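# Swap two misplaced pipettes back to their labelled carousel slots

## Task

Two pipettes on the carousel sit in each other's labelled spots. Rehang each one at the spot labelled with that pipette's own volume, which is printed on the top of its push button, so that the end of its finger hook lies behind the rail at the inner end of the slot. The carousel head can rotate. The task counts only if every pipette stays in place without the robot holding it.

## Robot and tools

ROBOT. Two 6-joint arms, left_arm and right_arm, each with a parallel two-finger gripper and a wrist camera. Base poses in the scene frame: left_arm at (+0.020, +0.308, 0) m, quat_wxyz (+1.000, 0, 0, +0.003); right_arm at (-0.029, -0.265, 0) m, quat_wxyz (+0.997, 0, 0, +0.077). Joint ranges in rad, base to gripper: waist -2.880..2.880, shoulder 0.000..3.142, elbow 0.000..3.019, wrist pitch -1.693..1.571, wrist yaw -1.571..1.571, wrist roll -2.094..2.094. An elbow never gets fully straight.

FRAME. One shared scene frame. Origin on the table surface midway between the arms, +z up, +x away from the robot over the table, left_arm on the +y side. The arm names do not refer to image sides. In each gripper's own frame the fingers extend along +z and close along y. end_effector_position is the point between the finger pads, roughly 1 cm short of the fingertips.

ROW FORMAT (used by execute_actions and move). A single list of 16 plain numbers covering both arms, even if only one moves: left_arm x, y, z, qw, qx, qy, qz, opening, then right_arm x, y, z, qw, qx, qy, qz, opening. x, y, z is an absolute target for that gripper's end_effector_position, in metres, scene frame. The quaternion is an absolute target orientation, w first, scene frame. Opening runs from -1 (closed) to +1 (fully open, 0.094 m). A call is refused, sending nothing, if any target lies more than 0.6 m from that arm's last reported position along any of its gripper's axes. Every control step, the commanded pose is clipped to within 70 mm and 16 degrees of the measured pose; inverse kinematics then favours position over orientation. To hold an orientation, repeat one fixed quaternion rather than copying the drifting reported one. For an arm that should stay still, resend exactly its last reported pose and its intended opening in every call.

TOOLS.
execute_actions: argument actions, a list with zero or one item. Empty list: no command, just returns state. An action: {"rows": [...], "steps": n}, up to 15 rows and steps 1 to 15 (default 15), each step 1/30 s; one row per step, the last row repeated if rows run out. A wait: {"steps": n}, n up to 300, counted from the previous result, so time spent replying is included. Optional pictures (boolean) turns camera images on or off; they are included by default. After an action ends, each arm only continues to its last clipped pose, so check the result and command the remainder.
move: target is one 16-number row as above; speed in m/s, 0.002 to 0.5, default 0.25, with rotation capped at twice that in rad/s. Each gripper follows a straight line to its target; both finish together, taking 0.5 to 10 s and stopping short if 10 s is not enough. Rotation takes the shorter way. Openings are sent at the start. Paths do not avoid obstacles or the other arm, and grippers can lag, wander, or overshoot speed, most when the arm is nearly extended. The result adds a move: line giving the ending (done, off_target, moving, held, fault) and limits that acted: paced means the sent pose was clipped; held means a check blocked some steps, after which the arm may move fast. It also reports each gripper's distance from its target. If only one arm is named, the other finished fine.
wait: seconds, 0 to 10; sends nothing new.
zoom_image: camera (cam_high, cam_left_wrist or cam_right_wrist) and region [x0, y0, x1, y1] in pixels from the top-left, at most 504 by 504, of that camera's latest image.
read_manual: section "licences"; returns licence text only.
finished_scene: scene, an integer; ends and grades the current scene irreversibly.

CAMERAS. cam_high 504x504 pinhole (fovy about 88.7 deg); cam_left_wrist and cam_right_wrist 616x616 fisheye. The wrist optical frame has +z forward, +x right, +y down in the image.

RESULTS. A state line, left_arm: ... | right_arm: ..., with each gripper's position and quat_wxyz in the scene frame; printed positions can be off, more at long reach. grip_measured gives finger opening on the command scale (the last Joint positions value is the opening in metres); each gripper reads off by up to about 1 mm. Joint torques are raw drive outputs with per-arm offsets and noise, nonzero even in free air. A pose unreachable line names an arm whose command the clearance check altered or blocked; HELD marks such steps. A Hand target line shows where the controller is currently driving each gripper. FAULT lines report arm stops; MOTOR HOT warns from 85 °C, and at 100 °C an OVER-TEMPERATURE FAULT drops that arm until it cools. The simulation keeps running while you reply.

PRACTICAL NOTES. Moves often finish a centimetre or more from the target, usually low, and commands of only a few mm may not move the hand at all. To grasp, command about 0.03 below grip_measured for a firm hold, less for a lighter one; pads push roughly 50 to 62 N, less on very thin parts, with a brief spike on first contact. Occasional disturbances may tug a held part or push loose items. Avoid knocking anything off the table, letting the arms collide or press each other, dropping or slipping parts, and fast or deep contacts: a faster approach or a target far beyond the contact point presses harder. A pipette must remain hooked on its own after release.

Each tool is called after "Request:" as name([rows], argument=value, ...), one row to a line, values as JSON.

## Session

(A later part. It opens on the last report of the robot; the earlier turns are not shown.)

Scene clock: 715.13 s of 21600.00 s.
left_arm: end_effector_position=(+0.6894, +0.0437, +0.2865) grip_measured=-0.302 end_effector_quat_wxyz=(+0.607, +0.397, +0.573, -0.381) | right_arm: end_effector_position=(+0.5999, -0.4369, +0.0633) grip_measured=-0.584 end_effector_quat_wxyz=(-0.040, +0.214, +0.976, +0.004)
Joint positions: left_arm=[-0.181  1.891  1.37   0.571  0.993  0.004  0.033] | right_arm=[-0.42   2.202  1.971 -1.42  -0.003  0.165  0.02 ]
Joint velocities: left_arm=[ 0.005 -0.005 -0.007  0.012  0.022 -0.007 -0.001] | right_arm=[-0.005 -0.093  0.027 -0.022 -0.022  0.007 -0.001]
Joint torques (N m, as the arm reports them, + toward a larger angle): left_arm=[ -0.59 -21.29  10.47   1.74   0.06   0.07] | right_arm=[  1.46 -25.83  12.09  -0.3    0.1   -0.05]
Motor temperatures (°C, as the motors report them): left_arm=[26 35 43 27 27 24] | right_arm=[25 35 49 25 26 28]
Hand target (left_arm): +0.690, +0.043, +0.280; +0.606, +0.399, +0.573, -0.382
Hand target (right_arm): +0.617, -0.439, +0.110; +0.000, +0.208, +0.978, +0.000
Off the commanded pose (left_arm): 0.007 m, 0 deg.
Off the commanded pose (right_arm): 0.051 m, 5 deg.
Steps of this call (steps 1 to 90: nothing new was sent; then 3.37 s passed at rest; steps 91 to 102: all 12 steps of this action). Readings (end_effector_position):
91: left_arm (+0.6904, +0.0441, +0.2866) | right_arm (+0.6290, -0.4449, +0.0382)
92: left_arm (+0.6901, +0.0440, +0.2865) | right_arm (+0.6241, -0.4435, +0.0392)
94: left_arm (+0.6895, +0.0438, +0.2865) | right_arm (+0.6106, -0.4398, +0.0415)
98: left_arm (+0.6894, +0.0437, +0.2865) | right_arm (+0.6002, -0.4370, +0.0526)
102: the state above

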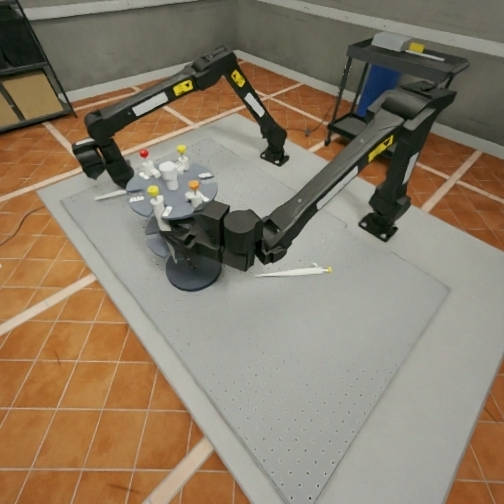

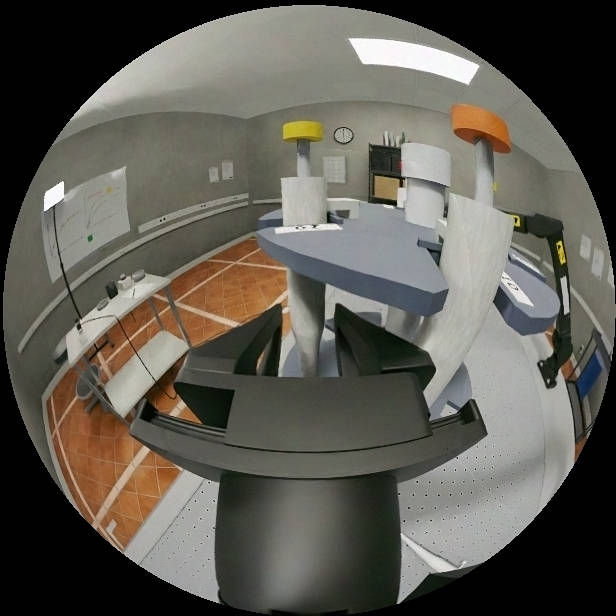

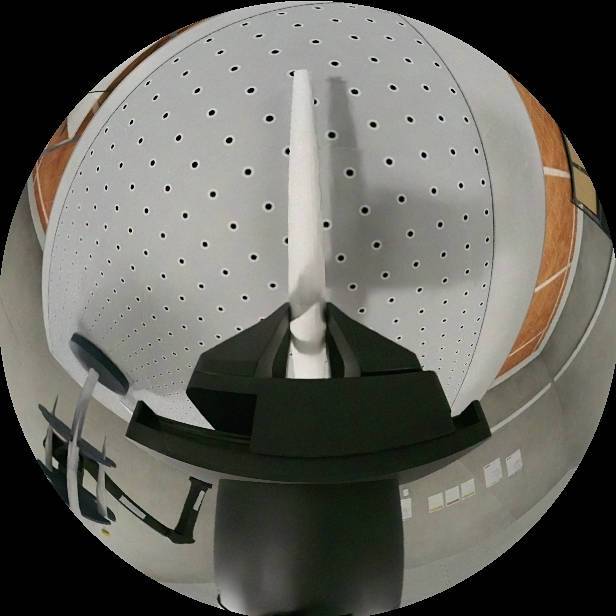

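Request:
move(target=[0.665,0.135,0.29,0.606,0.399,0.573,-0.382,-0.3, 0.51,-0.33,0.09,0,0.749,0.6626,0,-0.64], speed=0.3)

Scene clock: 721.80 s of 21600.00 s.
left_arm: end_effector_position=(+0.6714, +0.1316, +0.2867) grip_measured=-0.302 end_effector_quat_wxyz=(+0.602, +0.399, +0.576, -0.383) | right_arm: end_effector_position=(+0.5058, -0.3348, +0.0721) grip_measured=-0.583 end_effector_quat_wxyz=(-0.019, +0.748, +0.664, -0.014)
Joint positions: left_arm=[-0.037  1.829  1.283  0.588  1.143  0.002  0.033] | right_arm=[-0.283  1.879  1.466 -1.205 -0.004  1.56   0.02 ]
Joint velocities: left_arm=[-0.005 -0.015  0.017 -0.017  0.095  0.007  0.001] | right_arm=[-0.015 -0.005 -0.012 -0.022 -0.095 -0.007 -0.   ]
Joint torques (N m, as the arm reports them, + toward a larger angle): left_arm=[ -0.65 -22.32   8.76   1.97   0.04  -0.05] | right_arm=[  1.39 -21.18   6.8    1.16   0.17   0.18]
Motor temperatures (°C, as the motors report them): left_arm=[26 35 43 27 27 24] | right_arm=[25 36 50 25 26 28]
Hand target (left_arm): +0.666, +0.135, +0.290; +0.606, +0.399, +0.573, -0.381
Hand target (right_arm): +0.510, -0.329, +0.088; -0.001, +0.749, +0.663, -0.000
Off the commanded pose (left_arm): 0.008 m, 1 deg.
Off the commanded pose (right_arm): 0.019 m, 3 deg.
After step 90, 0.93 s passed at rest.
move: off_target (right_arm)

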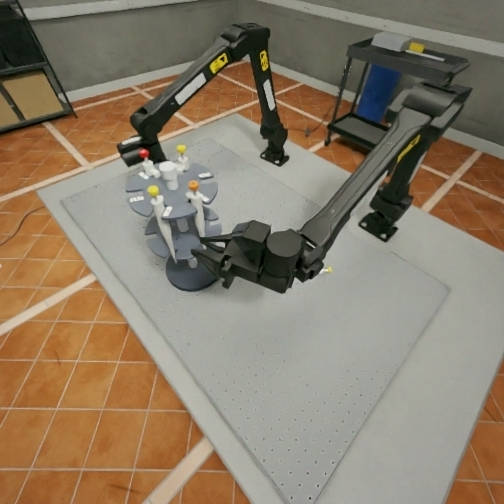

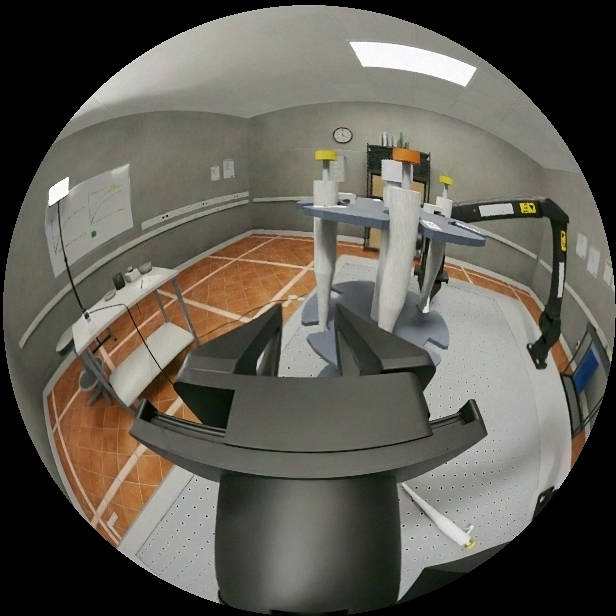

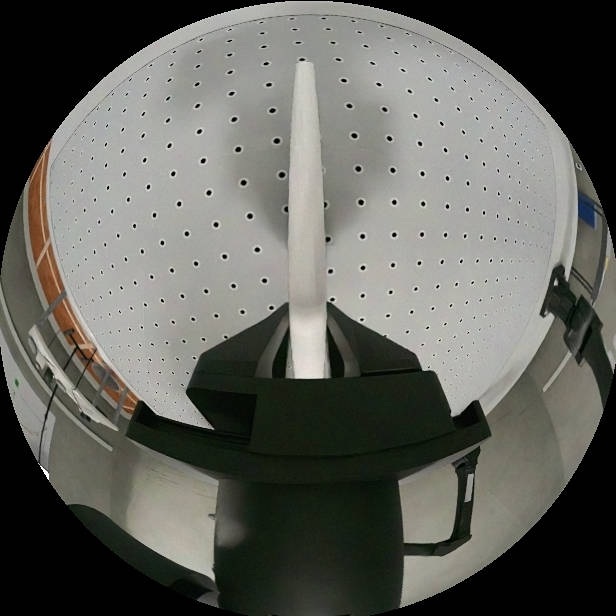

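Request:
move(target=[0.41,0.22,0.17,0,0.3173,0.9483,0,-0.1, 0.508,-0.332,0.026,0,0.749,0.6626,0,-0.64], speed=0.3)

Scene clock: 728.17 s of 21600.00 s.
left_arm: end_effector_position=(+0.4206, +0.2244, +0.1752) grip_measured=-0.102 end_effector_quat_wxyz=(+0.014, +0.327, +0.945, +0.005) | right_arm: end_effector_position=(+0.5080, -0.3352, +0.0389) grip_measured=-0.583 end_effector_quat_wxyz=(+0.003, +0.749, +0.663, +0.004)
Joint positions: left_arm=[-0.214  1.418  1.169 -1.292 -0.007  0.458  0.042] | right_arm=[-0.283  1.889  1.386 -1.058 -0.003  1.563  0.02 ]
Joint velocities: left_arm=[-0.015  0.005  0.002  0.007  0.007  0.051  0.   ] | right_arm=[-0.005  0.005 -0.007  0.007 -0.022  0.022  0.   ]
Joint torques (N m, as the arm reports them, + toward a larger angle): left_arm=[ -0.37 -12.26   8.81  -0.22  -0.1   -0.05] | right_arm=[  1.21 -15.84   6.55   1.39   0.18   0.13]
Motor temperatures (°C, as the motors report them): left_arm=[26 35 43 27 27 24] | right_arm=[25 35 49 25 26 28]
Hand target (left_arm): +0.411, +0.224, +0.169; -0.002, +0.324, +0.946, +0.005
Hand target (right_arm): +0.508, -0.332, +0.026; +0.000, +0.749, +0.663, -0.000
Off the commanded pose (left_arm): 0.013 m, 2 deg.
Off the commanded pose (right_arm): 0.013 m, 1 deg.
After step 90, 0.13 s passed at rest.
move: off_target (left_arm, right_arm)

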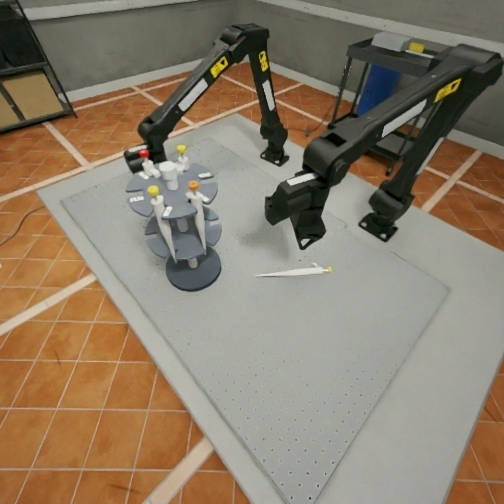

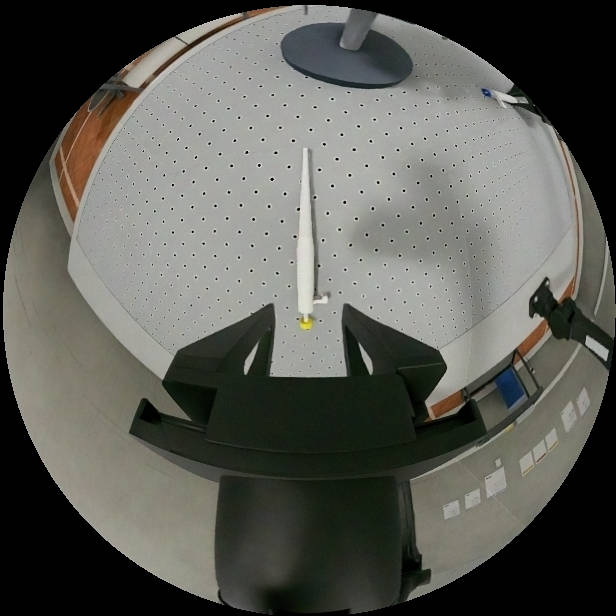

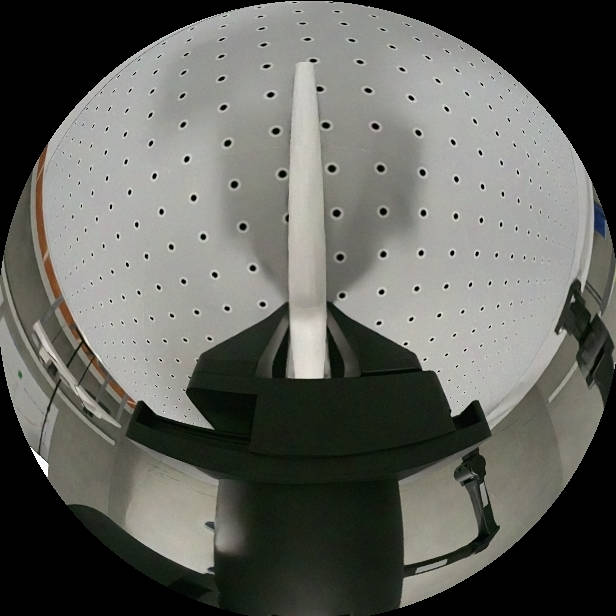

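Request:
execute_actions([
  {"rows": [[0.41,0.232,0.14,0,0.3173,0.9483,0,-0.1, 0.508,-0.334,0.032,0,0.749,0.6626,0,-0.5],[0.405,0.236,0.12,0,0.3173,0.9483,0,-0.1, 0.508,-0.334,0.032,0,0.749,0.6626,0,-0.4],[0.40,0.24,0.10,0,0.3173,0.9483,0,-0.1, 0.508,-0.334,0.032,0,0.749,0.6626,0,-0.2],[0.40,0.24,0.09,0,0.3173,0.9483,0,-0.1, 0.508,-0.334,0.032,0,0.749,0.6626,0,-0.1],[0.40,0.24,0.08,0,0.3173,0.9483,0,-0.1, 0.508,-0.334,0.032,0,0.749,0.6626,0,-0.1],[0.40,0.24,0.07,0,0.3173,0.9483,0,-0.1, 0.508,-0.334,0.05,0,0.749,0.6626,0,-0.1],[0.40,0.24,0.065,0,0.3173,0.9483,0,-0.1, 0.512,-0.334,0.07,0,0.749,0.6626,0,-0.1],[0.40,0.24,0.06,0,0.3173,0.9483,0,-0.1, 0.515,-0.334,0.09,0,0.749,0.6626,0,-0.1],[0.40,0.24,0.06,0,0.3173,0.9483,0,-0.1, 0.52,-0.334,0.11,0,0.749,0.6626,0,-0.1]], "steps": 15},
])

Scene clock: 741.27 s of 21600.00 s.
left_arm: end_effector_position=(+0.3954, +0.2392, +0.0601) grip_measured=-0.102 end_effector_quat_wxyz=(-0.009, +0.316, +0.949, -0.000) | right_arm: end_effector_position=(+0.4993, -0.3341, +0.0751) grip_measured=-0.101 end_effector_quat_wxyz=(-0.025, +0.748, +0.662, -0.020)
Joint positions: left_arm=[-0.188  1.505  0.933 -1.017 -0.002  0.461  0.042] | right_arm=[-0.283  1.869  1.46  -1.225 -0.003  1.563  0.042]
Joint velocities: left_arm=[-0.005 -0.015 -0.002  0.056 -0.037 -0.007  0.001] | right_arm=[-0.024 -0.132  0.208 -0.095 -0.022 -0.022  0.001]
Joint torques (N m, as the arm reports them, + toward a larger angle): left_arm=[ -0.09 -13.07   9.13   0.6    0.06   0.16] | right_arm=[  1.32 -20.    10.45  -0.29   0.17   0.08]
Motor temperatures (°C, as the motors report them): left_arm=[26 34 42 26 27 24] | right_arm=[25 34 48 25 26 28]
Hand target (left_arm): +0.400, +0.240, +0.060; -0.000, +0.318, +0.948, +0.000
Hand target (right_arm): +0.517, -0.334, +0.110; +0.000, +0.749, +0.663, +0.001
Off the commanded pose (left_arm): 0.005 m, 1 deg.
Off the commanded pose (right_arm): 0.041 m, 4 deg.
Steps of this call (steps 1 to 90: nothing new was sent; then 9.60 s passed at rest; steps 91 to 105: all 15 steps of this action). Readings (end_effector_position):
91: left_arm (+0.4202, +0.2243, +0.1725) | right_arm (+0.5080, -0.3352, +0.0389)
92: left_arm (+0.4198, +0.2245, +0.1670) | right_arm (+0.5080, -0.3352, +0.0389)
94: left_arm (+0.4122, +0.2285, +0.1432) | right_arm (+0.5080, -0.3352, +0.0389)
98: left_arm (+0.3914, +0.2389, +0.0873) | right_arm (+0.4995, -0.3341, +0.0408)
105: the state above

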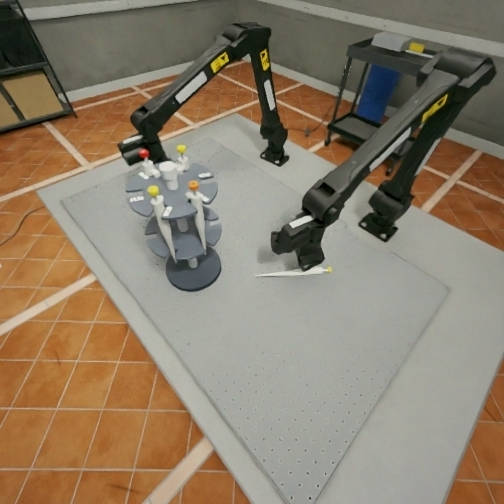

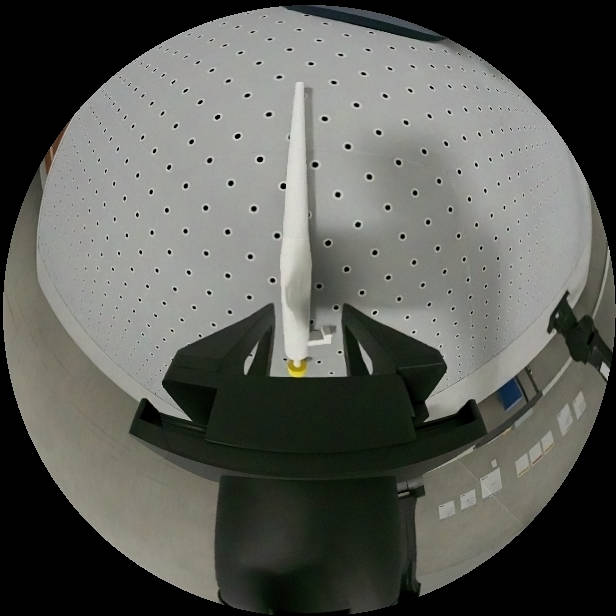

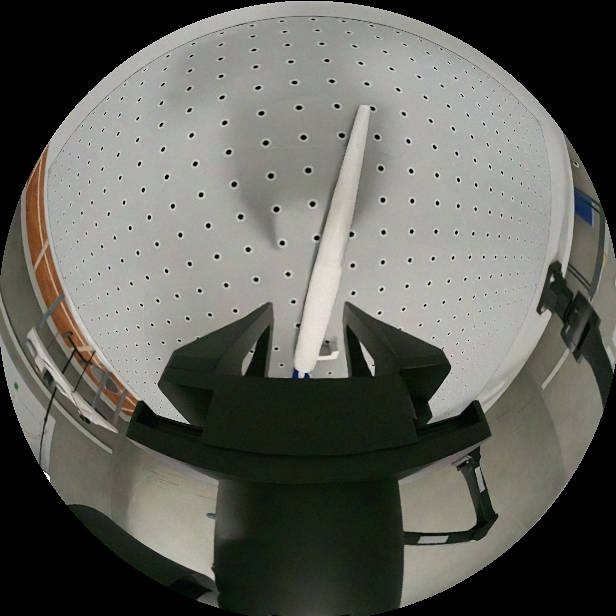

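Request:
move(target=[0.404,0.247,0.018,0,0.3173,0.9483,0,-0.1, 0.60,-0.16,0.30,0.5862,-0.3954,0.5862,0.3954,-0.1], speed=0.3)

Scene clock: 751.57 s of 21600.00 s.
left_arm: end_effector_position=(+0.4092, +0.2427, +0.0319) grip_measured=-0.102 end_effector_quat_wxyz=(+0.011, +0.317, +0.948, +0.003) | right_arm: end_effector_position=(+0.5827, -0.1567, +0.2859) grip_measured=-0.101 end_effector_quat_wxyz=(+0.568, -0.384, +0.603, +0.408)
Joint positions: left_arm=[-0.173  1.56   0.906 -0.895 -0.002  0.479  0.042] | right_arm=[-0.246  1.732  1.188  0.464 -1.28  -0.02   0.042]
Joint velocities: left_arm=[-0.005 -0.015 -0.002  0.002  0.051 -0.066  0.001] | right_arm=[-0.005 -0.005 -0.002 -0.007 -0.022  0.007  0.   ]
Joint torques (N m, as the arm reports them, + toward a larger angle): left_arm=[ -0.26 -10.75   7.03   0.71   0.05   0.13] | right_arm=[  0.35 -14.13  11.88   3.11  -0.25  -0.11]
Motor temperatures (°C, as the motors report them): left_arm=[26 33 42 26 27 24] | right_arm=[25 34 49 25 26 28]
Hand target (left_arm): +0.404, +0.247, +0.019; -0.000, +0.317, +0.948, -0.000
Hand target (right_arm): +0.598, -0.162, +0.299; +0.586, -0.399, +0.587, +0.391
Off the commanded pose (left_arm): 0.015 m, 1 deg.
Off the commanded pose (right_arm): 0.023 m, 3 deg.
After step 90, 1.87 s passed at rest.
move: off_target (left_arm, right_arm)

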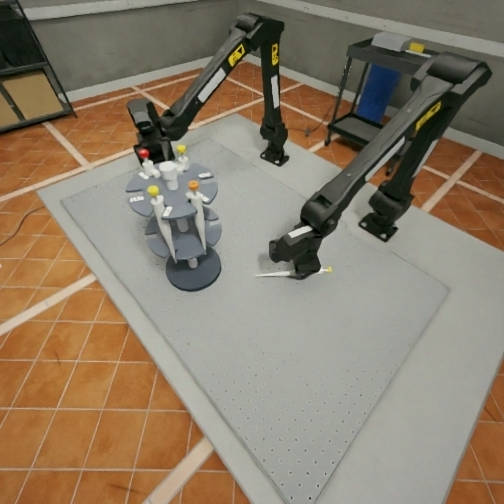

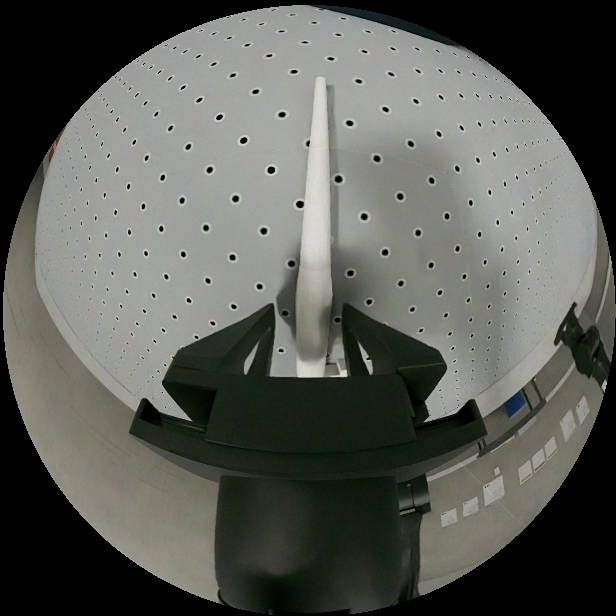

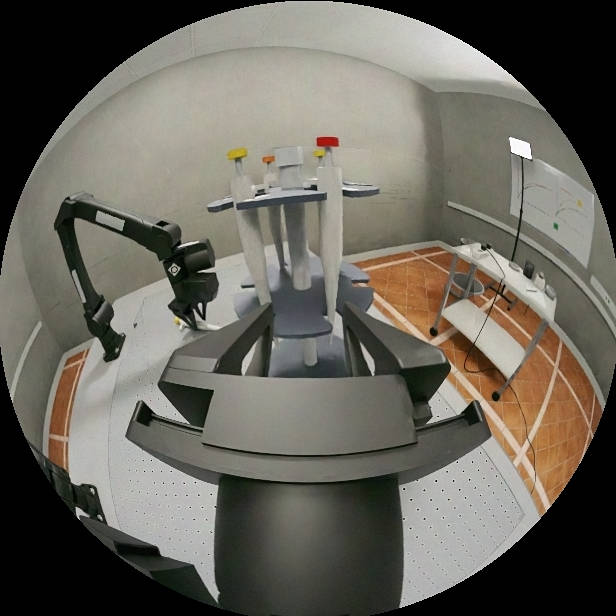

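Request:
execute_actions([
  {"rows": [[0.406,0.245,0.010,0,0.3173,0.9483,0,-0.1, 0.61,-0.15,0.302,0.5862,-0.3954,0.5862,0.3954,-0.1],[0.406,0.245,0.008,0,0.3173,0.9483,0,-0.1, 0.62,-0.14,0.303,0.5862,-0.3954,0.5862,0.3954,-0.1],[0.406,0.245,0.008,0,0.3173,0.9483,0,-0.1, 0.628,-0.13,0.304,0.5862,-0.3954,0.5862,0.3954,-0.1],[0.406,0.245,0.008,0,0.3173,0.9483,0,-0.1, 0.634,-0.122,0.305,0.5862,-0.3954,0.5862,0.3954,-0.1],[0.406,0.245,0.008,0,0.3173,0.9483,0,-0.1, 0.638,-0.115,0.305,0.5862,-0.3954,0.5862,0.3954,-0.1],[0.406,0.245,0.008,0,0.3173,0.9483,0,-0.1, 0.641,-0.108,0.305,0.5862,-0.3954,0.5862,0.3954,-0.1]], "steps": 15},
])

Scene clock: 758.57 s of 21600.00 s.
left_arm: end_effector_position=(+0.4132, +0.2419, +0.0239) grip_measured=-0.102 end_effector_quat_wxyz=(+0.015, +0.317, +0.948, +0.003) | right_arm: end_effector_position=(+0.6239, -0.1051, +0.2932) grip_measured=-0.101 end_effector_quat_wxyz=(+0.578, -0.395, +0.591, +0.400)
Joint positions: left_arm=[-0.173  1.579  0.903 -0.864 -0.002  0.48   0.042] | right_arm=[-0.153  1.819  1.319  0.468 -1.194 -0.012  0.042]
Joint velocities: left_arm=[-0.005 -0.005  0.002  0.002  0.037 -0.037  0.001] | right_arm=[-0.015 -0.005  0.002 -0.002 -0.066 -0.007 -0.001]
Joint torques (N m, as the arm reports them, + toward a larger angle): left_arm=[ -0.17 -10.82   6.77   0.73   0.06   0.09] | right_arm=[  0.4  -16.61  12.38   1.83   0.05   0.14]
Motor temperatures (°C, as the motors report them): left_arm=[26 33 41 26 27 24] | right_arm=[25 34 50 25 26 28]
Hand target (left_arm): +0.405, +0.245, +0.009; -0.000, +0.318, +0.948, -0.000
Hand target (right_arm): +0.640, -0.109, +0.306; +0.586, -0.395, +0.586, +0.395
Off the commanded pose (left_arm): 0.018 m, 2 deg.
Off the commanded pose (right_arm): 0.021 m, 1 deg.
Steps of this call (steps 1 to 90: nothing new was sent; then 3.50 s passed at rest; steps 91 to 105: all 15 steps of this action). Readings (end_effector_position):
91: left_arm (+0.4097, +0.2427, +0.0314) | right_arm (+0.5839, -0.1570, +0.2860)
92: left_arm (+0.4111, +0.2424, +0.0305) | right_arm (+0.5878, -0.1573, +0.2867)
94: left_arm (+0.4125, +0.2422, +0.0268) | right_arm (+0.6016, -0.1553, +0.2899)
98: left_arm (+0.4132, +0.2419, +0.0239) | right_arm (+0.6240, -0.1323, +0.2952)
105: the state above

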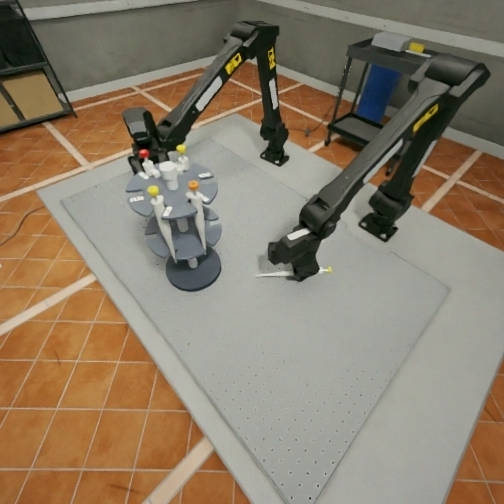

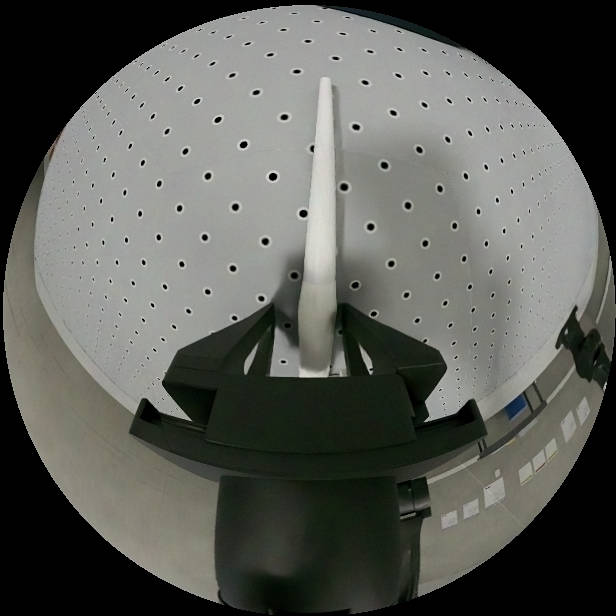

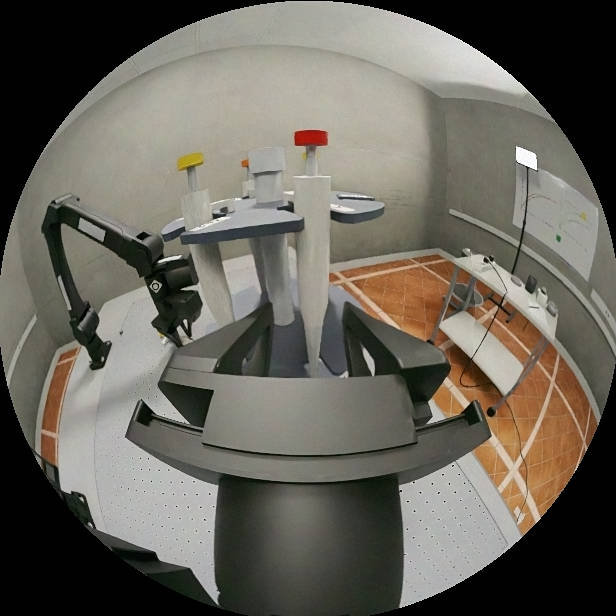

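Request:
execute_actions([
  {"rows": [[0.410,0.243,0.014,0,0.3173,0.9483,0,-0.35, 0.644,-0.101,0.303,0.5862,-0.3954,0.5862,0.3954,-0.1],[0.410,0.243,0.014,0,0.3173,0.9483,0,-0.48, 0.647,-0.094,0.301,0.5862,-0.3954,0.5862,0.3954,-0.1],[0.410,0.243,0.014,0,0.3173,0.9483,0,-0.55, 0.650,-0.087,0.299,0.5862,-0.3954,0.5862,0.3954,-0.1],[0.410,0.243,0.014,0,0.3173,0.9483,0,-0.6, 0.653,-0.080,0.298,0.5862,-0.3954,0.5862,0.3954,-0.1],[0.410,0.243,0.014,0,0.3173,0.9483,0,-0.63, 0.656,-0.074,0.297,0.5862,-0.3954,0.5862,0.3954,-0.1]], "steps": 15},
])

Scene clock: 763.93 s of 21600.00 s.
left_arm: end_effector_position=(+0.4133, +0.2420, +0.0239) grip_measured=-0.565 end_effector_quat_wxyz=(+0.015, +0.317, +0.948, +0.003) | right_arm: end_effector_position=(+0.6405, -0.0780, +0.2831) grip_measured=-0.101 end_effector_quat_wxyz=(+0.578, -0.392, +0.595, +0.398)
Joint positions: left_arm=[-0.173  1.579  0.903 -0.864 -0.002  0.48   0.02 ] | right_arm=[-0.107  1.867  1.363  0.468 -1.138 -0.011  0.042]
Joint velocities: left_arm=[ 0.005 -0.015 -0.002  0.002 -0.037 -0.051  0.   ] | right_arm=[-0.005 -0.005 -0.002 -0.012  0.022  0.037 -0.001]
Joint torques (N m, as the arm reports them, + toward a larger angle): left_arm=[ -0.54 -11.22   8.66  -0.15   0.09   0.02] | right_arm=[  1.13 -16.54  12.38   1.96   0.07   0.15]
Motor temperatures (°C, as the motors report them): left_arm=[26 33 41 26 27 24] | right_arm=[25 34 51 25 26 28]
Hand target (left_arm): +0.410, +0.243, +0.014; +0.000, +0.317, +0.948, -0.000
Hand target (right_arm): +0.655, -0.075, +0.297; +0.586, -0.395, +0.586, +0.395
Off the commanded pose (left_arm): 0.010 m, 2 deg.
Off the commanded pose (right_arm): 0.021 m, 1 deg.
Steps of this call (steps 1 to 90: nothing new was sent; then 1.87 s passed at rest; steps 91 to 105: all 15 steps of this action). Readings (end_effector_position):
91: left_arm (+0.4132, +0.2419, +0.0239) | right_arm (+0.6249, -0.1057, +0.2929)
92: left_arm (+0.4132, +0.2419, +0.0239) | right_arm (+0.6265, -0.1060, +0.2927)
94: left_arm (+0.4133, +0.2421, +0.0239) | right_arm (+0.6327, -0.1056, +0.2926)
98: left_arm (+0.4133, +0.2420, +0.0239) | right_arm (+0.6418, -0.0932, +0.2895)
105: the state above

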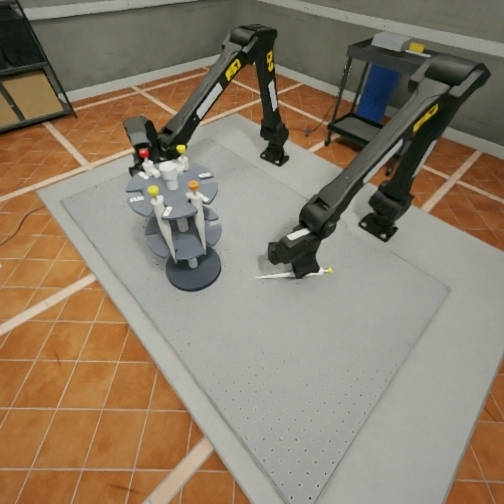

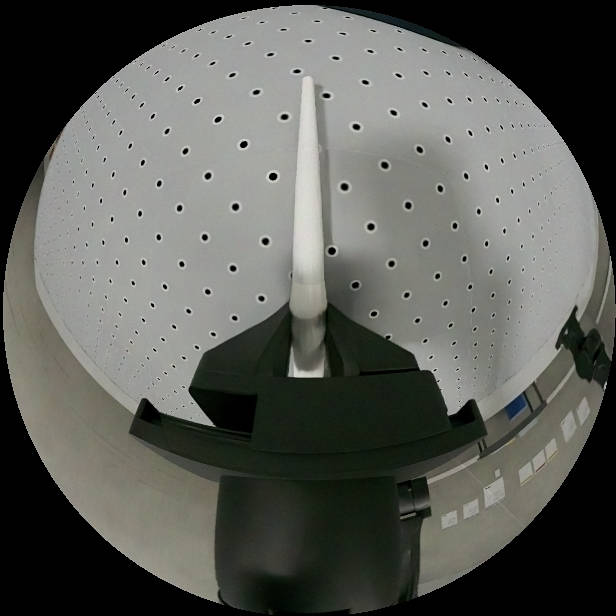

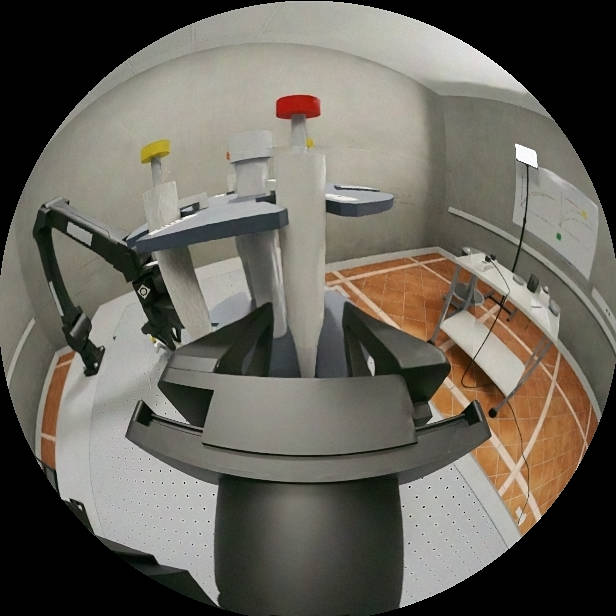

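Request:
execute_actions([
  {"rows": [[0.412,0.243,0.04,0,0.3173,0.9483,0,-0.62, 0.653,-0.068,0.297,0.5862,-0.3954,0.5862,0.3954,-0.1],[0.414,0.243,0.055,0,0.3173,0.9483,0,-0.62, 0.653,-0.068,0.297,0.5862,-0.3954,0.5862,0.3954,-0.1],[0.416,0.243,0.065,0,0.3173,0.9483,0,-0.62, 0.653,-0.068,0.297,0.5862,-0.3954,0.5862,0.3954,-0.1],[0.418,0.243,0.075,0,0.3173,0.9483,0,-0.62, 0.653,-0.068,0.297,0.5862,-0.3954,0.5862,0.3954,-0.1],[0.418,0.243,0.075,0,0.3173,0.9483,0,-0.62, 0.653,-0.068,0.297,0.5862,-0.3954,0.5862,0.3954,-0.3],[0.418,0.243,0.075,0,0.3173,0.9483,0,-0.62, 0.653,-0.068,0.297,0.5862,-0.3954,0.5862,0.3954,-0.42],[0.418,0.243,0.075,0,0.3173,0.9483,0,-0.62, 0.653,-0.068,0.297,0.5862,-0.3954,0.5862,0.3954,-0.5],[0.418,0.243,0.075,0,0.3173,0.9483,0,-0.62, 0.653,-0.068,0.297,0.5862,-0.3954,0.5862,0.3954,-0.56],[0.418,0.243,0.075,0,0.3173,0.9483,0,-0.62, 0.653,-0.068,0.297,0.5862,-0.3954,0.5862,0.3954,-0.6],[0.418,0.243,0.075,0,0.3173,0.9483,0,-0.62, 0.653,-0.068,0.297,0.5862,-0.3954,0.5862,0.3954,-0.64]], "steps": 15},
], pictures=false)

Scene clock: 771.00 s of 21600.00 s.
left_arm: end_effector_position=(+0.4020, +0.2439, +0.0600) grip_measured=-0.565 end_effector_quat_wxyz=(-0.014, +0.317, +0.948, -0.001) | right_arm: end_effector_position=(+0.6420, -0.0781, +0.2834) grip_measured=-0.588 end_effector_quat_wxyz=(+0.580, -0.389, +0.597, +0.395)
Joint positions: left_arm=[-0.173  1.525  0.955 -1.029 -0.002  0.48   0.02 ] | right_arm=[-0.106  1.867  1.364  0.468 -1.129 -0.011  0.019]
Joint velocities: left_arm=[-0.005 -0.005 -0.002 -0.032  0.022  0.051 -0.001] | right_arm=[-0.005 -0.015  0.002 -0.007  0.022 -0.022  0.001]
Joint torques (N m, as the arm reports them, + toward a larger angle): left_arm=[ -0.08 -13.17  13.    -0.4    0.06   0.09] | right_arm=[  1.49 -17.28  11.78   2.29   0.08   0.14]
Motor temperatures (°C, as the motors report them): left_arm=[26 33 41 26 27 24] | right_arm=[25 34 52 25 26 28]
Hand target (left_arm): +0.418, +0.243, +0.075; +0.000, +0.317, +0.948, +0.000
Hand target (right_arm): +0.652, -0.068, +0.297; +0.586, -0.395, +0.586, +0.395
Off the commanded pose (left_arm): 0.022 m, 2 deg.
Off the commanded pose (right_arm): 0.020 m, 2 deg.
Steps of this call (steps 1 to 90: nothing new was sent; then 3.57 s passed at rest; steps 91 to 105: all 15 steps of this action). Readings (end_effector_position):
91: left_arm (+0.4120, +0.2422, +0.0243) | right_arm (+0.6413, -0.0782, +0.2835)
92: left_arm (+0.4072, +0.2430, +0.0252) | right_arm (+0.6418, -0.0785, +0.2835)
94: left_arm (+0.3949, +0.2451, +0.0300) | right_arm (+0.6421, -0.0786, +0.2834)
98: left_arm (+0.3908, +0.2458, +0.0474) | right_arm (+0.6421, -0.0783, +0.2834)
105: the state above

Request:
move(target=[0.415,0.243,0.07,0,0.7771,0.6293,0,-0.62, 0.656,-0.072,0.322,0.5862,-0.3954,0.5862,0.3954,-0.64], speed=0.3)

Scene clock: 775.27 s of 21600.00 s.
left_arm: end_effector_position=(+0.4017, +0.2441, +0.0601) grip_measured=-0.565 end_effector_quat_wxyz=(-0.012, +0.774, +0.633, -0.009) | right_arm: end_effector_position=(+0.6445, -0.0779, +0.2848) grip_measured=-0.588 end_effector_quat_wxyz=(+0.572, -0.385, +0.604, +0.400)
Joint positions: left_arm=[-0.173  1.525  0.955 -1.031 -0.003  1.605  0.02 ] | right_arm=[-0.106  1.867  1.379  0.427 -1.129 -0.011  0.019]
Joint velocities: left_arm=[ 0.005  0.005  0.002 -0.002 -0.037  0.066 -0.   ] | right_arm=[-0.005 -0.015 -0.017 -0.022  0.051  0.037 -0.001]
Joint torques (N m, as the arm reports them, + toward a larger angle): left_arm=[ -0.6  -13.45  11.54  -0.05   0.16   0.14] | right_arm=[  1.47 -19.98  13.13   1.47  -0.19   0.16]
Motor temperatures (°C, as the motors report them): left_arm=[26 32 42 26 27 24] | right_arm=[25 34 52 25 26 28]
Hand target (left_arm): +0.415, +0.243, +0.070; -0.000, +0.777, +0.630, +0.000
Hand target (right_arm): +0.653, -0.073, +0.322; +0.587, -0.395, +0.586, +0.395
Off the commanded pose (left_arm): 0.017 m, 2 deg.
Off the commanded pose (right_arm): 0.039 m, 3 deg.
move: off_target (left_arm, right_arm)

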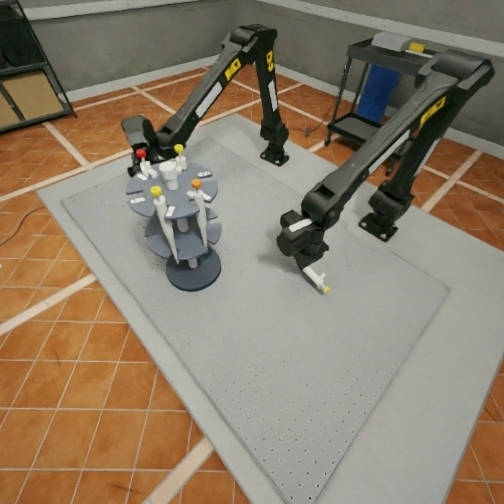

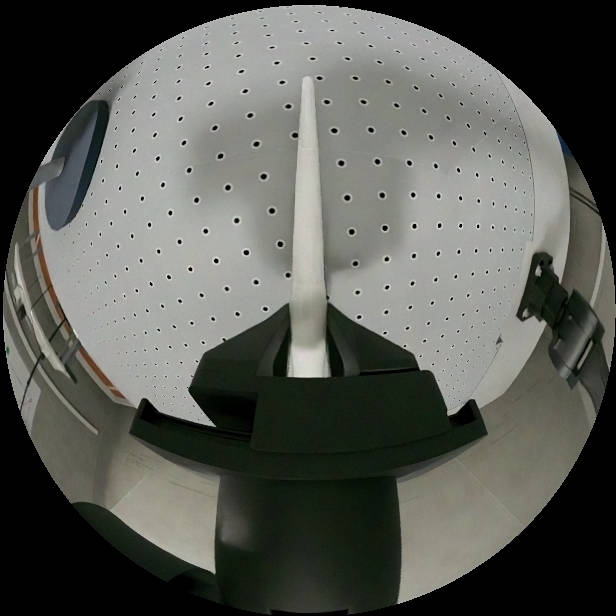

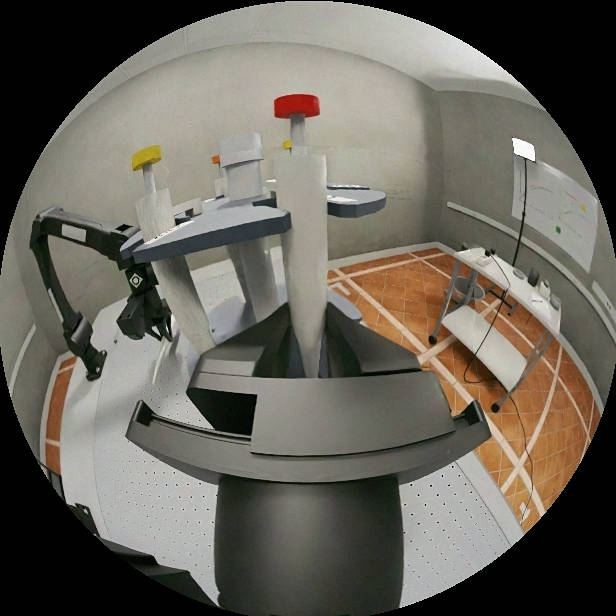

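Request:
execute_actions([
  {"rows": [[0.408,0.243,0.05,0,0.7771,0.6293,0,-0.62, 0.655,-0.073,0.325,0.6063,-0.4090,0.5654,0.3814,-0.64],[0.406,0.243,0.04,0,0.7771,0.6293,0,-0.62, 0.655,-0.073,0.325,0.6063,-0.4090,0.5654,0.3814,-0.64],[0.405,0.243,0.03,0,0.7771,0.6293,0,-0.62, 0.655,-0.073,0.325,0.6063,-0.4090,0.5654,0.3814,-0.64],[0.405,0.243,0.024,0,0.7771,0.6293,0,-0.62, 0.655,-0.073,0.325,0.6063,-0.4090,0.5654,0.3814,-0.64],[0.405,0.243,0.018,0,0.7771,0.6293,0,-0.62, 0.655,-0.073,0.325,0.6063,-0.4090,0.5654,0.3814,-0.64],[0.405,0.243,0.013,0,0.7771,0.6293,0,-0.62, 0.655,-0.073,0.325,0.6063,-0.4090,0.5654,0.3814,-0.64],[0.405,0.243,0.010,0,0.7771,0.6293,0,-0.62, 0.655,-0.073,0.325,0.6063,-0.4090,0.5654,0.3814,-0.64]], "steps": 15},
], pictures=false)

Scene clock: 785.93 s of 21600.00 s.
left_arm: end_effector_position=(+0.4094, +0.2425, +0.0234) grip_measured=-0.566 end_effector_quat_wxyz=(+0.007, +0.775, +0.631, +0.007) | right_arm: end_effector_position=(+0.6446, -0.0779, +0.2889) grip_measured=-0.588 end_effector_quat_wxyz=(+0.580, -0.390, +0.596, +0.395)
Joint positions: left_arm=[-0.173  1.577  0.899 -0.873 -0.001  1.609  0.02 ] | right_arm=[-0.106  1.867  1.379  0.455 -1.13  -0.011  0.019]
Joint velocities: left_arm=[ 0.005  0.005 -0.002  0.007  0.007 -0.022 -0.001] | right_arm=[-0.005 -0.024  0.012  0.007  0.022  0.007  0.   ]
Joint torques (N m, as the arm reports them, + toward a larger angle): left_arm=[ -0.19 -11.4    7.12   0.79   0.06   0.06] | right_arm=[  1.19 -19.68  12.41   3.68  -0.21   0.01]
Motor temperatures (°C, as the motors report them): left_arm=[26 32 43 26 27 24] | right_arm=[25 35 54 25 26 28]
Hand target (left_arm): +0.405, +0.243, +0.011; -0.000, +0.777, +0.629, -0.000
Hand target (right_arm): +0.652, -0.074, +0.325; +0.606, -0.409, +0.566, +0.381
Off the commanded pose (left_arm): 0.014 m, 1 deg.
Off the commanded pose (right_arm): 0.038 m, 5 deg.
Steps of this call (steps 1 to 90: nothing new was sent; then 7.17 s passed at rest; steps 91 to 105: all 15 steps of this action). Readings (end_effector_position):
91: left_arm (+0.4028, +0.2439, +0.0599) | right_arm (+0.6445, -0.0779, +0.2853)
92: left_arm (+0.4052, +0.2435, +0.0586) | right_arm (+0.6445, -0.0779, +0.2863)
94: left_arm (+0.4105, +0.2426, +0.0533) | right_arm (+0.6446, -0.0779, +0.2878)
98: left_arm (+0.4094, +0.2428, +0.0321) | right_arm (+0.6446, -0.0779, +0.2886)
105: the state above

Request:
execute_actions([
  {"rows": [[0.408,0.243,0.016,0,0.7771,0.6293,0,-0.5, 0.650,-0.077,0.345,0.6063,-0.4090,0.5654,0.3814,-0.64],[0.408,0.243,0.016,0,0.7771,0.6293,0,-0.3, 0.650,-0.077,0.345,0.6063,-0.4090,0.5654,0.3814,-0.64],[0.408,0.243,0.016,0,0.7771,0.6293,0,0.0, 0.650,-0.077,0.345,0.6063,-0.4090,0.5654,0.3814,-0.64],[0.408,0.243,0.016,0,0.7771,0.6293,0,0.3, 0.650,-0.077,0.345,0.6063,-0.4090,0.5654,0.3814,-0.64],[0.408,0.243,0.016,0,0.7771,0.6293,0,0.4, 0.650,-0.077,0.345,0.6063,-0.4090,0.5654,0.3814,-0.64],[0.408,0.243,0.016,0,0.7771,0.6293,0,0.4, 0.650,-0.077,0.345,0.6063,-0.4090,0.5654,0.3814,-0.64],[0.408,0.243,0.016,0,0.7771,0.6293,0,0.4, 0.650,-0.077,0.33,0.6063,-0.4090,0.5654,0.3814,-0.64]], "steps": 9},
], pictures=false)

Scene clock: 792.27 s of 21600.00 s.
left_arm: end_effector_position=(+0.4094, +0.2425, +0.0236) grip_measured=+0.398 end_effector_quat_wxyz=(+0.007, +0.775, +0.631, +0.007) | right_arm: end_effector_position=(+0.6440, -0.0776, +0.2889) grip_measured=-0.588 end_effector_quat_wxyz=(+0.579, -0.391, +0.595, +0.397)
Joint positions: left_arm=[-0.173  1.576  0.899 -0.873 -0.001  1.609  0.066] | right_arm=[-0.106  1.867  1.379  0.455 -1.134 -0.011  0.019]
Joint velocities: left_arm=[-0.015  0.005 -0.002  0.007 -0.051 -0.007  0.001] | right_arm=[-0.005 -0.015 -0.012 -0.002 -0.037 -0.007 -0.002]
Joint torques (N m, as the arm reports them, + toward a larger angle): left_arm=[ -0.72 -11.74   8.51   0.12   0.08   0.09] | right_arm=[  0.81 -21.11  11.5    3.31  -0.28   0.02]
Motor temperatures (°C, as the motors report them): left_arm=[26 32 42 26 27 24] | right_arm=[25 35 54 25 26 28]
Hand target (left_arm): +0.408, +0.243, +0.016; +0.000, +0.777, +0.629, +0.000
Hand target (right_arm): +0.647, -0.077, +0.330; +0.606, -0.409, +0.566, +0.381
Off the commanded pose (left_arm): 0.008 m, 1 deg.
Off the commanded pose (right_arm): 0.042 m, 5 deg.
Steps of this call (steps 1 to 90: nothing new was sent; then 3.03 s passed at rest; steps 91 to 99: all 9 steps of this action). Readings (end_effector_position):
91: left_arm (+0.4094, +0.2425, +0.0234) | right_arm (+0.6443, -0.0777, +0.2889)
92: left_arm (+0.4094, +0.2425, +0.0234) | right_arm (+0.6440, -0.0776, +0.2889)
94: left_arm (+0.4094, +0.2425, +0.0234) | right_arm (+0.6440, -0.0776, +0.2889)
98: left_arm (+0.4094, +0.2425, +0.0236) | right_arm (+0.6440, -0.0776, +0.2889)
99: the state above

Request:
execute_actions([
  {"rows": [[0.415,0.243,0.04,0,0.7771,0.6293,0,0.4, 0.660,-0.077,0.335,0.6161,-0.4155,0.5547,0.3741,-0.64],[0.42,0.243,0.06,0,0.7771,0.6293,0,0.4, 0.664,-0.077,0.340,0.6161,-0.4155,0.5547,0.3741,-0.64],[0.425,0.243,0.08,0,0.7771,0.6293,0,0.4, 0.668,-0.077,0.345,0.6161,-0.4155,0.5547,0.3741,-0.64],[0.43,0.243,0.09,0,0.7771,0.6293,0,0.4, 0.668,-0.077,0.345,0.6161,-0.4155,0.5547,0.3741,-0.64],[0.43,0.243,0.10,0,0.7771,0.6293,0,0.4, 0.668,-0.077,0.345,0.6161,-0.4155,0.5547,0.3741,-0.64],[0.43,0.243,0.11,0,0.7771,0.6293,0,0.4, 0.668,-0.077,0.345,0.6161,-0.4155,0.5547,0.3741,-0.64],[0.43,0.243,0.12,0,0.7771,0.6293,0,0.4, 0.668,-0.077,0.345,0.6161,-0.4155,0.5547,0.3741,-0.64]], "steps": 12},
])

Scene clock: 809.93 s of 21600.00 s.
left_arm: end_effector_position=(+0.4190, +0.2409, +0.1097) grip_measured=+0.398 end_effector_quat_wxyz=(-0.002, +0.777, +0.630, -0.001) | right_arm: end_effector_position=(+0.6528, -0.0767, +0.3176) grip_measured=-0.588 end_effector_quat_wxyz=(+0.596, -0.404, +0.575, +0.387)
Joint positions: left_arm=[-0.173  1.487  1.061 -1.15  -0.001  1.613  0.066] | right_arm=[-0.106  1.867  1.437  0.457 -1.14  -0.011  0.019]
Joint velocities: left_arm=[-0.005 -0.19   0.276 -0.085 -0.081 -0.051 -0.001] | right_arm=[-0.005 -0.015  0.007 -0.007 -0.022 -0.007 -0.001]
Joint torques (N m, as the arm reports them, + toward a larger angle): left_arm=[ -0.01 -11.26  11.69  -0.69   0.07   0.11] | right_arm=[  0.24 -18.6   13.36   2.47  -0.05  -0.01]
Motor temperatures (°C, as the motors report them): left_arm=[26 32 41 26 27 24] | right_arm=[25 36 54 25 26 28]
Hand target (left_arm): +0.429, +0.243, +0.120; +0.000, +0.777, +0.629, +0.000
Hand target (right_arm): +0.665, -0.078, +0.345; +0.616, -0.415, +0.555, +0.373
Off the commanded pose (left_arm): 0.015 m, 0 deg.
Off the commanded pose (right_arm): 0.031 m, 4 deg.
Steps of this call (steps 1 to 90: nothing new was sent; then 14.27 s passed at rest; steps 91 to 102: all 12 steps of this action). Readings (end_effector_position):
91: left_arm (+0.4089, +0.2426, +0.0247) | right_arm (+0.6441, -0.0776, +0.2895)
92: left_arm (+0.4050, +0.2432, +0.0261) | right_arm (+0.6444, -0.0775, +0.2909)
94: left_arm (+0.3962, +0.2447, +0.0350) | right_arm (+0.6463, -0.0772, +0.2972)
98: left_arm (+0.4019, +0.2438, +0.0730) | right_arm (+0.6515, -0.0768, +0.3135)
102: the state above

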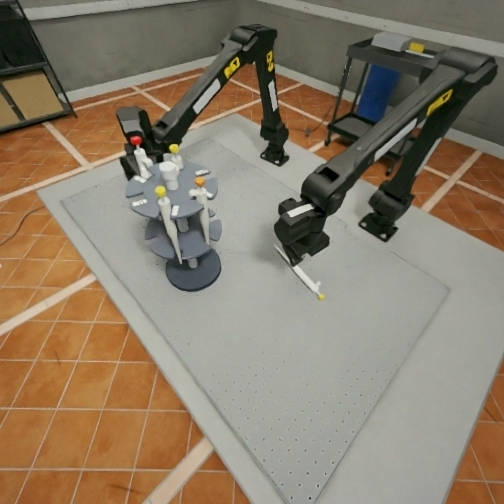

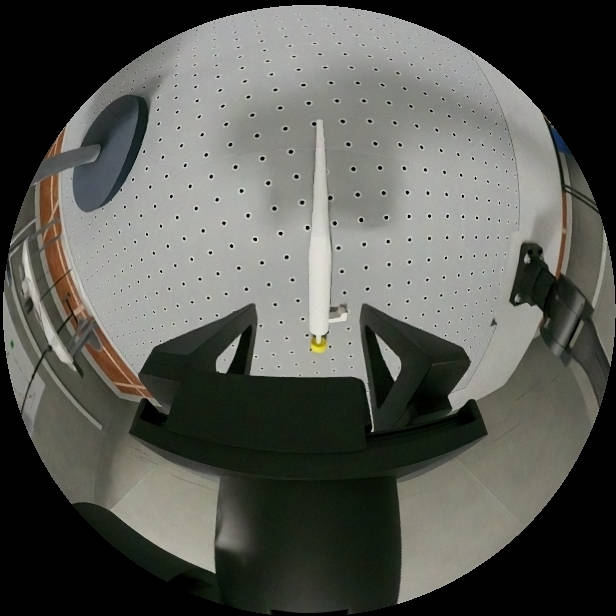

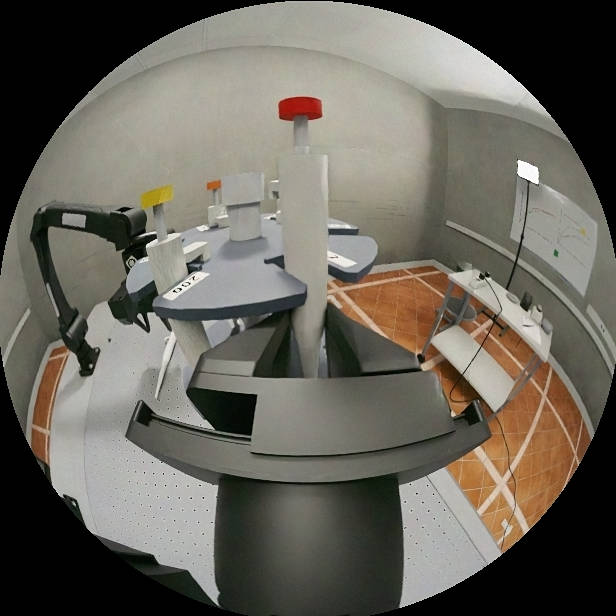

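Request:
move(target=[0.565,0.14,0.295,0.6328,0.3155,0.6328,-0.3155,-0.1, 0.674,-0.145,0.318,0.5962,-0.4022,0.5759,0.3884,-0.64], speed=0.3)

Scene clock: 817.83 s of 21600.00 s.
left_arm: end_effector_position=(+0.5638, +0.1409, +0.3113) grip_measured=-0.098 end_effector_quat_wxyz=(+0.643, +0.313, +0.628, -0.307) | right_arm: end_effector_position=(+0.6558, -0.1357, +0.3017) grip_measured=-0.588 end_effector_quat_wxyz=(+0.586, -0.400, +0.583, +0.396)
Joint positions: left_arm=[-0.078  1.451  0.876  0.599  0.837 -0.     0.042] | right_arm=[-0.202  1.89   1.437  0.457 -1.243 -0.004  0.019]
Joint velocities: left_arm=[-0.015  0.005 -0.007  0.007 -0.022 -0.022  0.   ] | right_arm=[-0.005 -0.005  0.012 -0.012  0.037 -0.007 -0.001]
Joint torques (N m, as the arm reports them, + toward a larger angle): left_arm=[ -1.33 -11.44   8.86   2.28  -0.15  -0.02] | right_arm=[ -0.58 -17.05  13.16   1.48  -0.21   0.12]
Motor temperatures (°C, as the motors report them): left_arm=[26 32 42 26 27 24] | right_arm=[25 35 54 25 26 28]
Hand target (left_arm): +0.563, +0.138, +0.296; +0.636, +0.308, +0.634, -0.314
Hand target (right_arm): +0.672, -0.145, +0.318; +0.596, -0.402, +0.576, +0.388
Off the commanded pose (left_arm): 0.016 m, 2 deg.
Off the commanded pose (right_arm): 0.026 m, 2 deg.
After step 90, 1.30 s passed at rest.
move: off_target (left_arm, right_arm)

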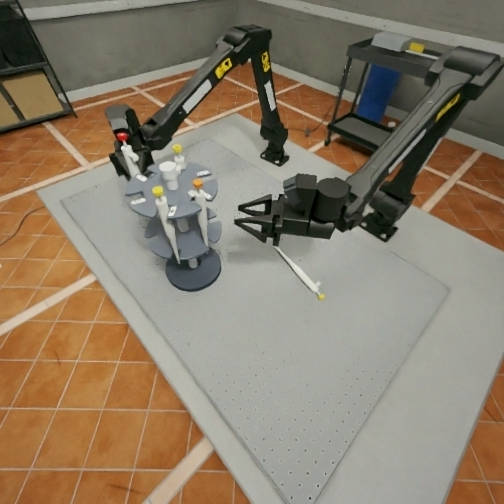

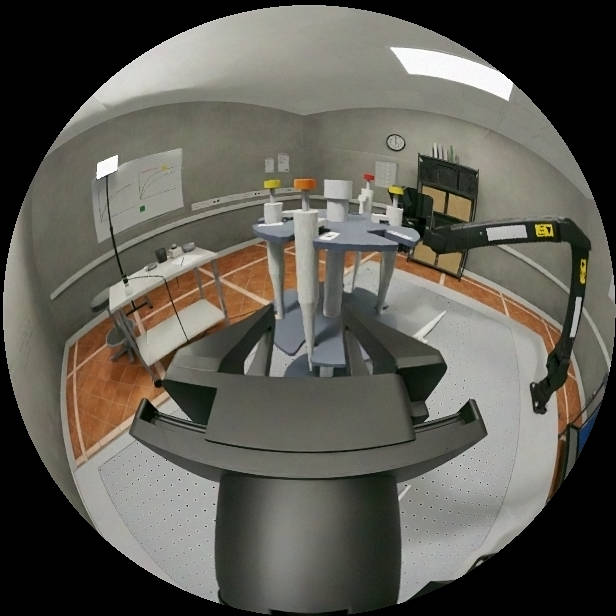

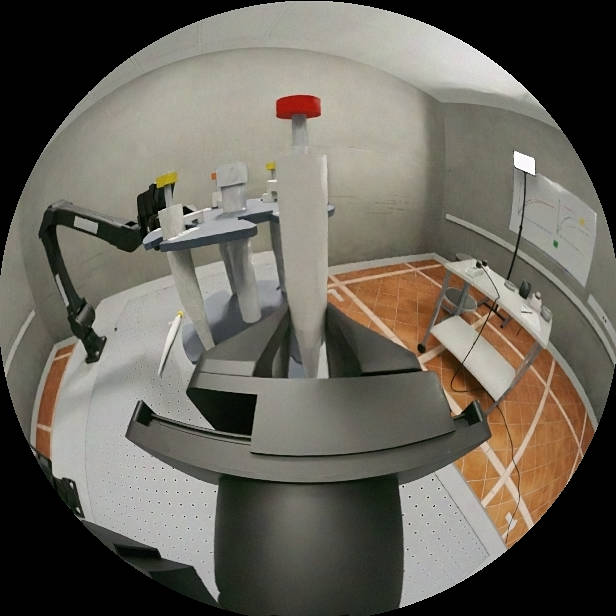

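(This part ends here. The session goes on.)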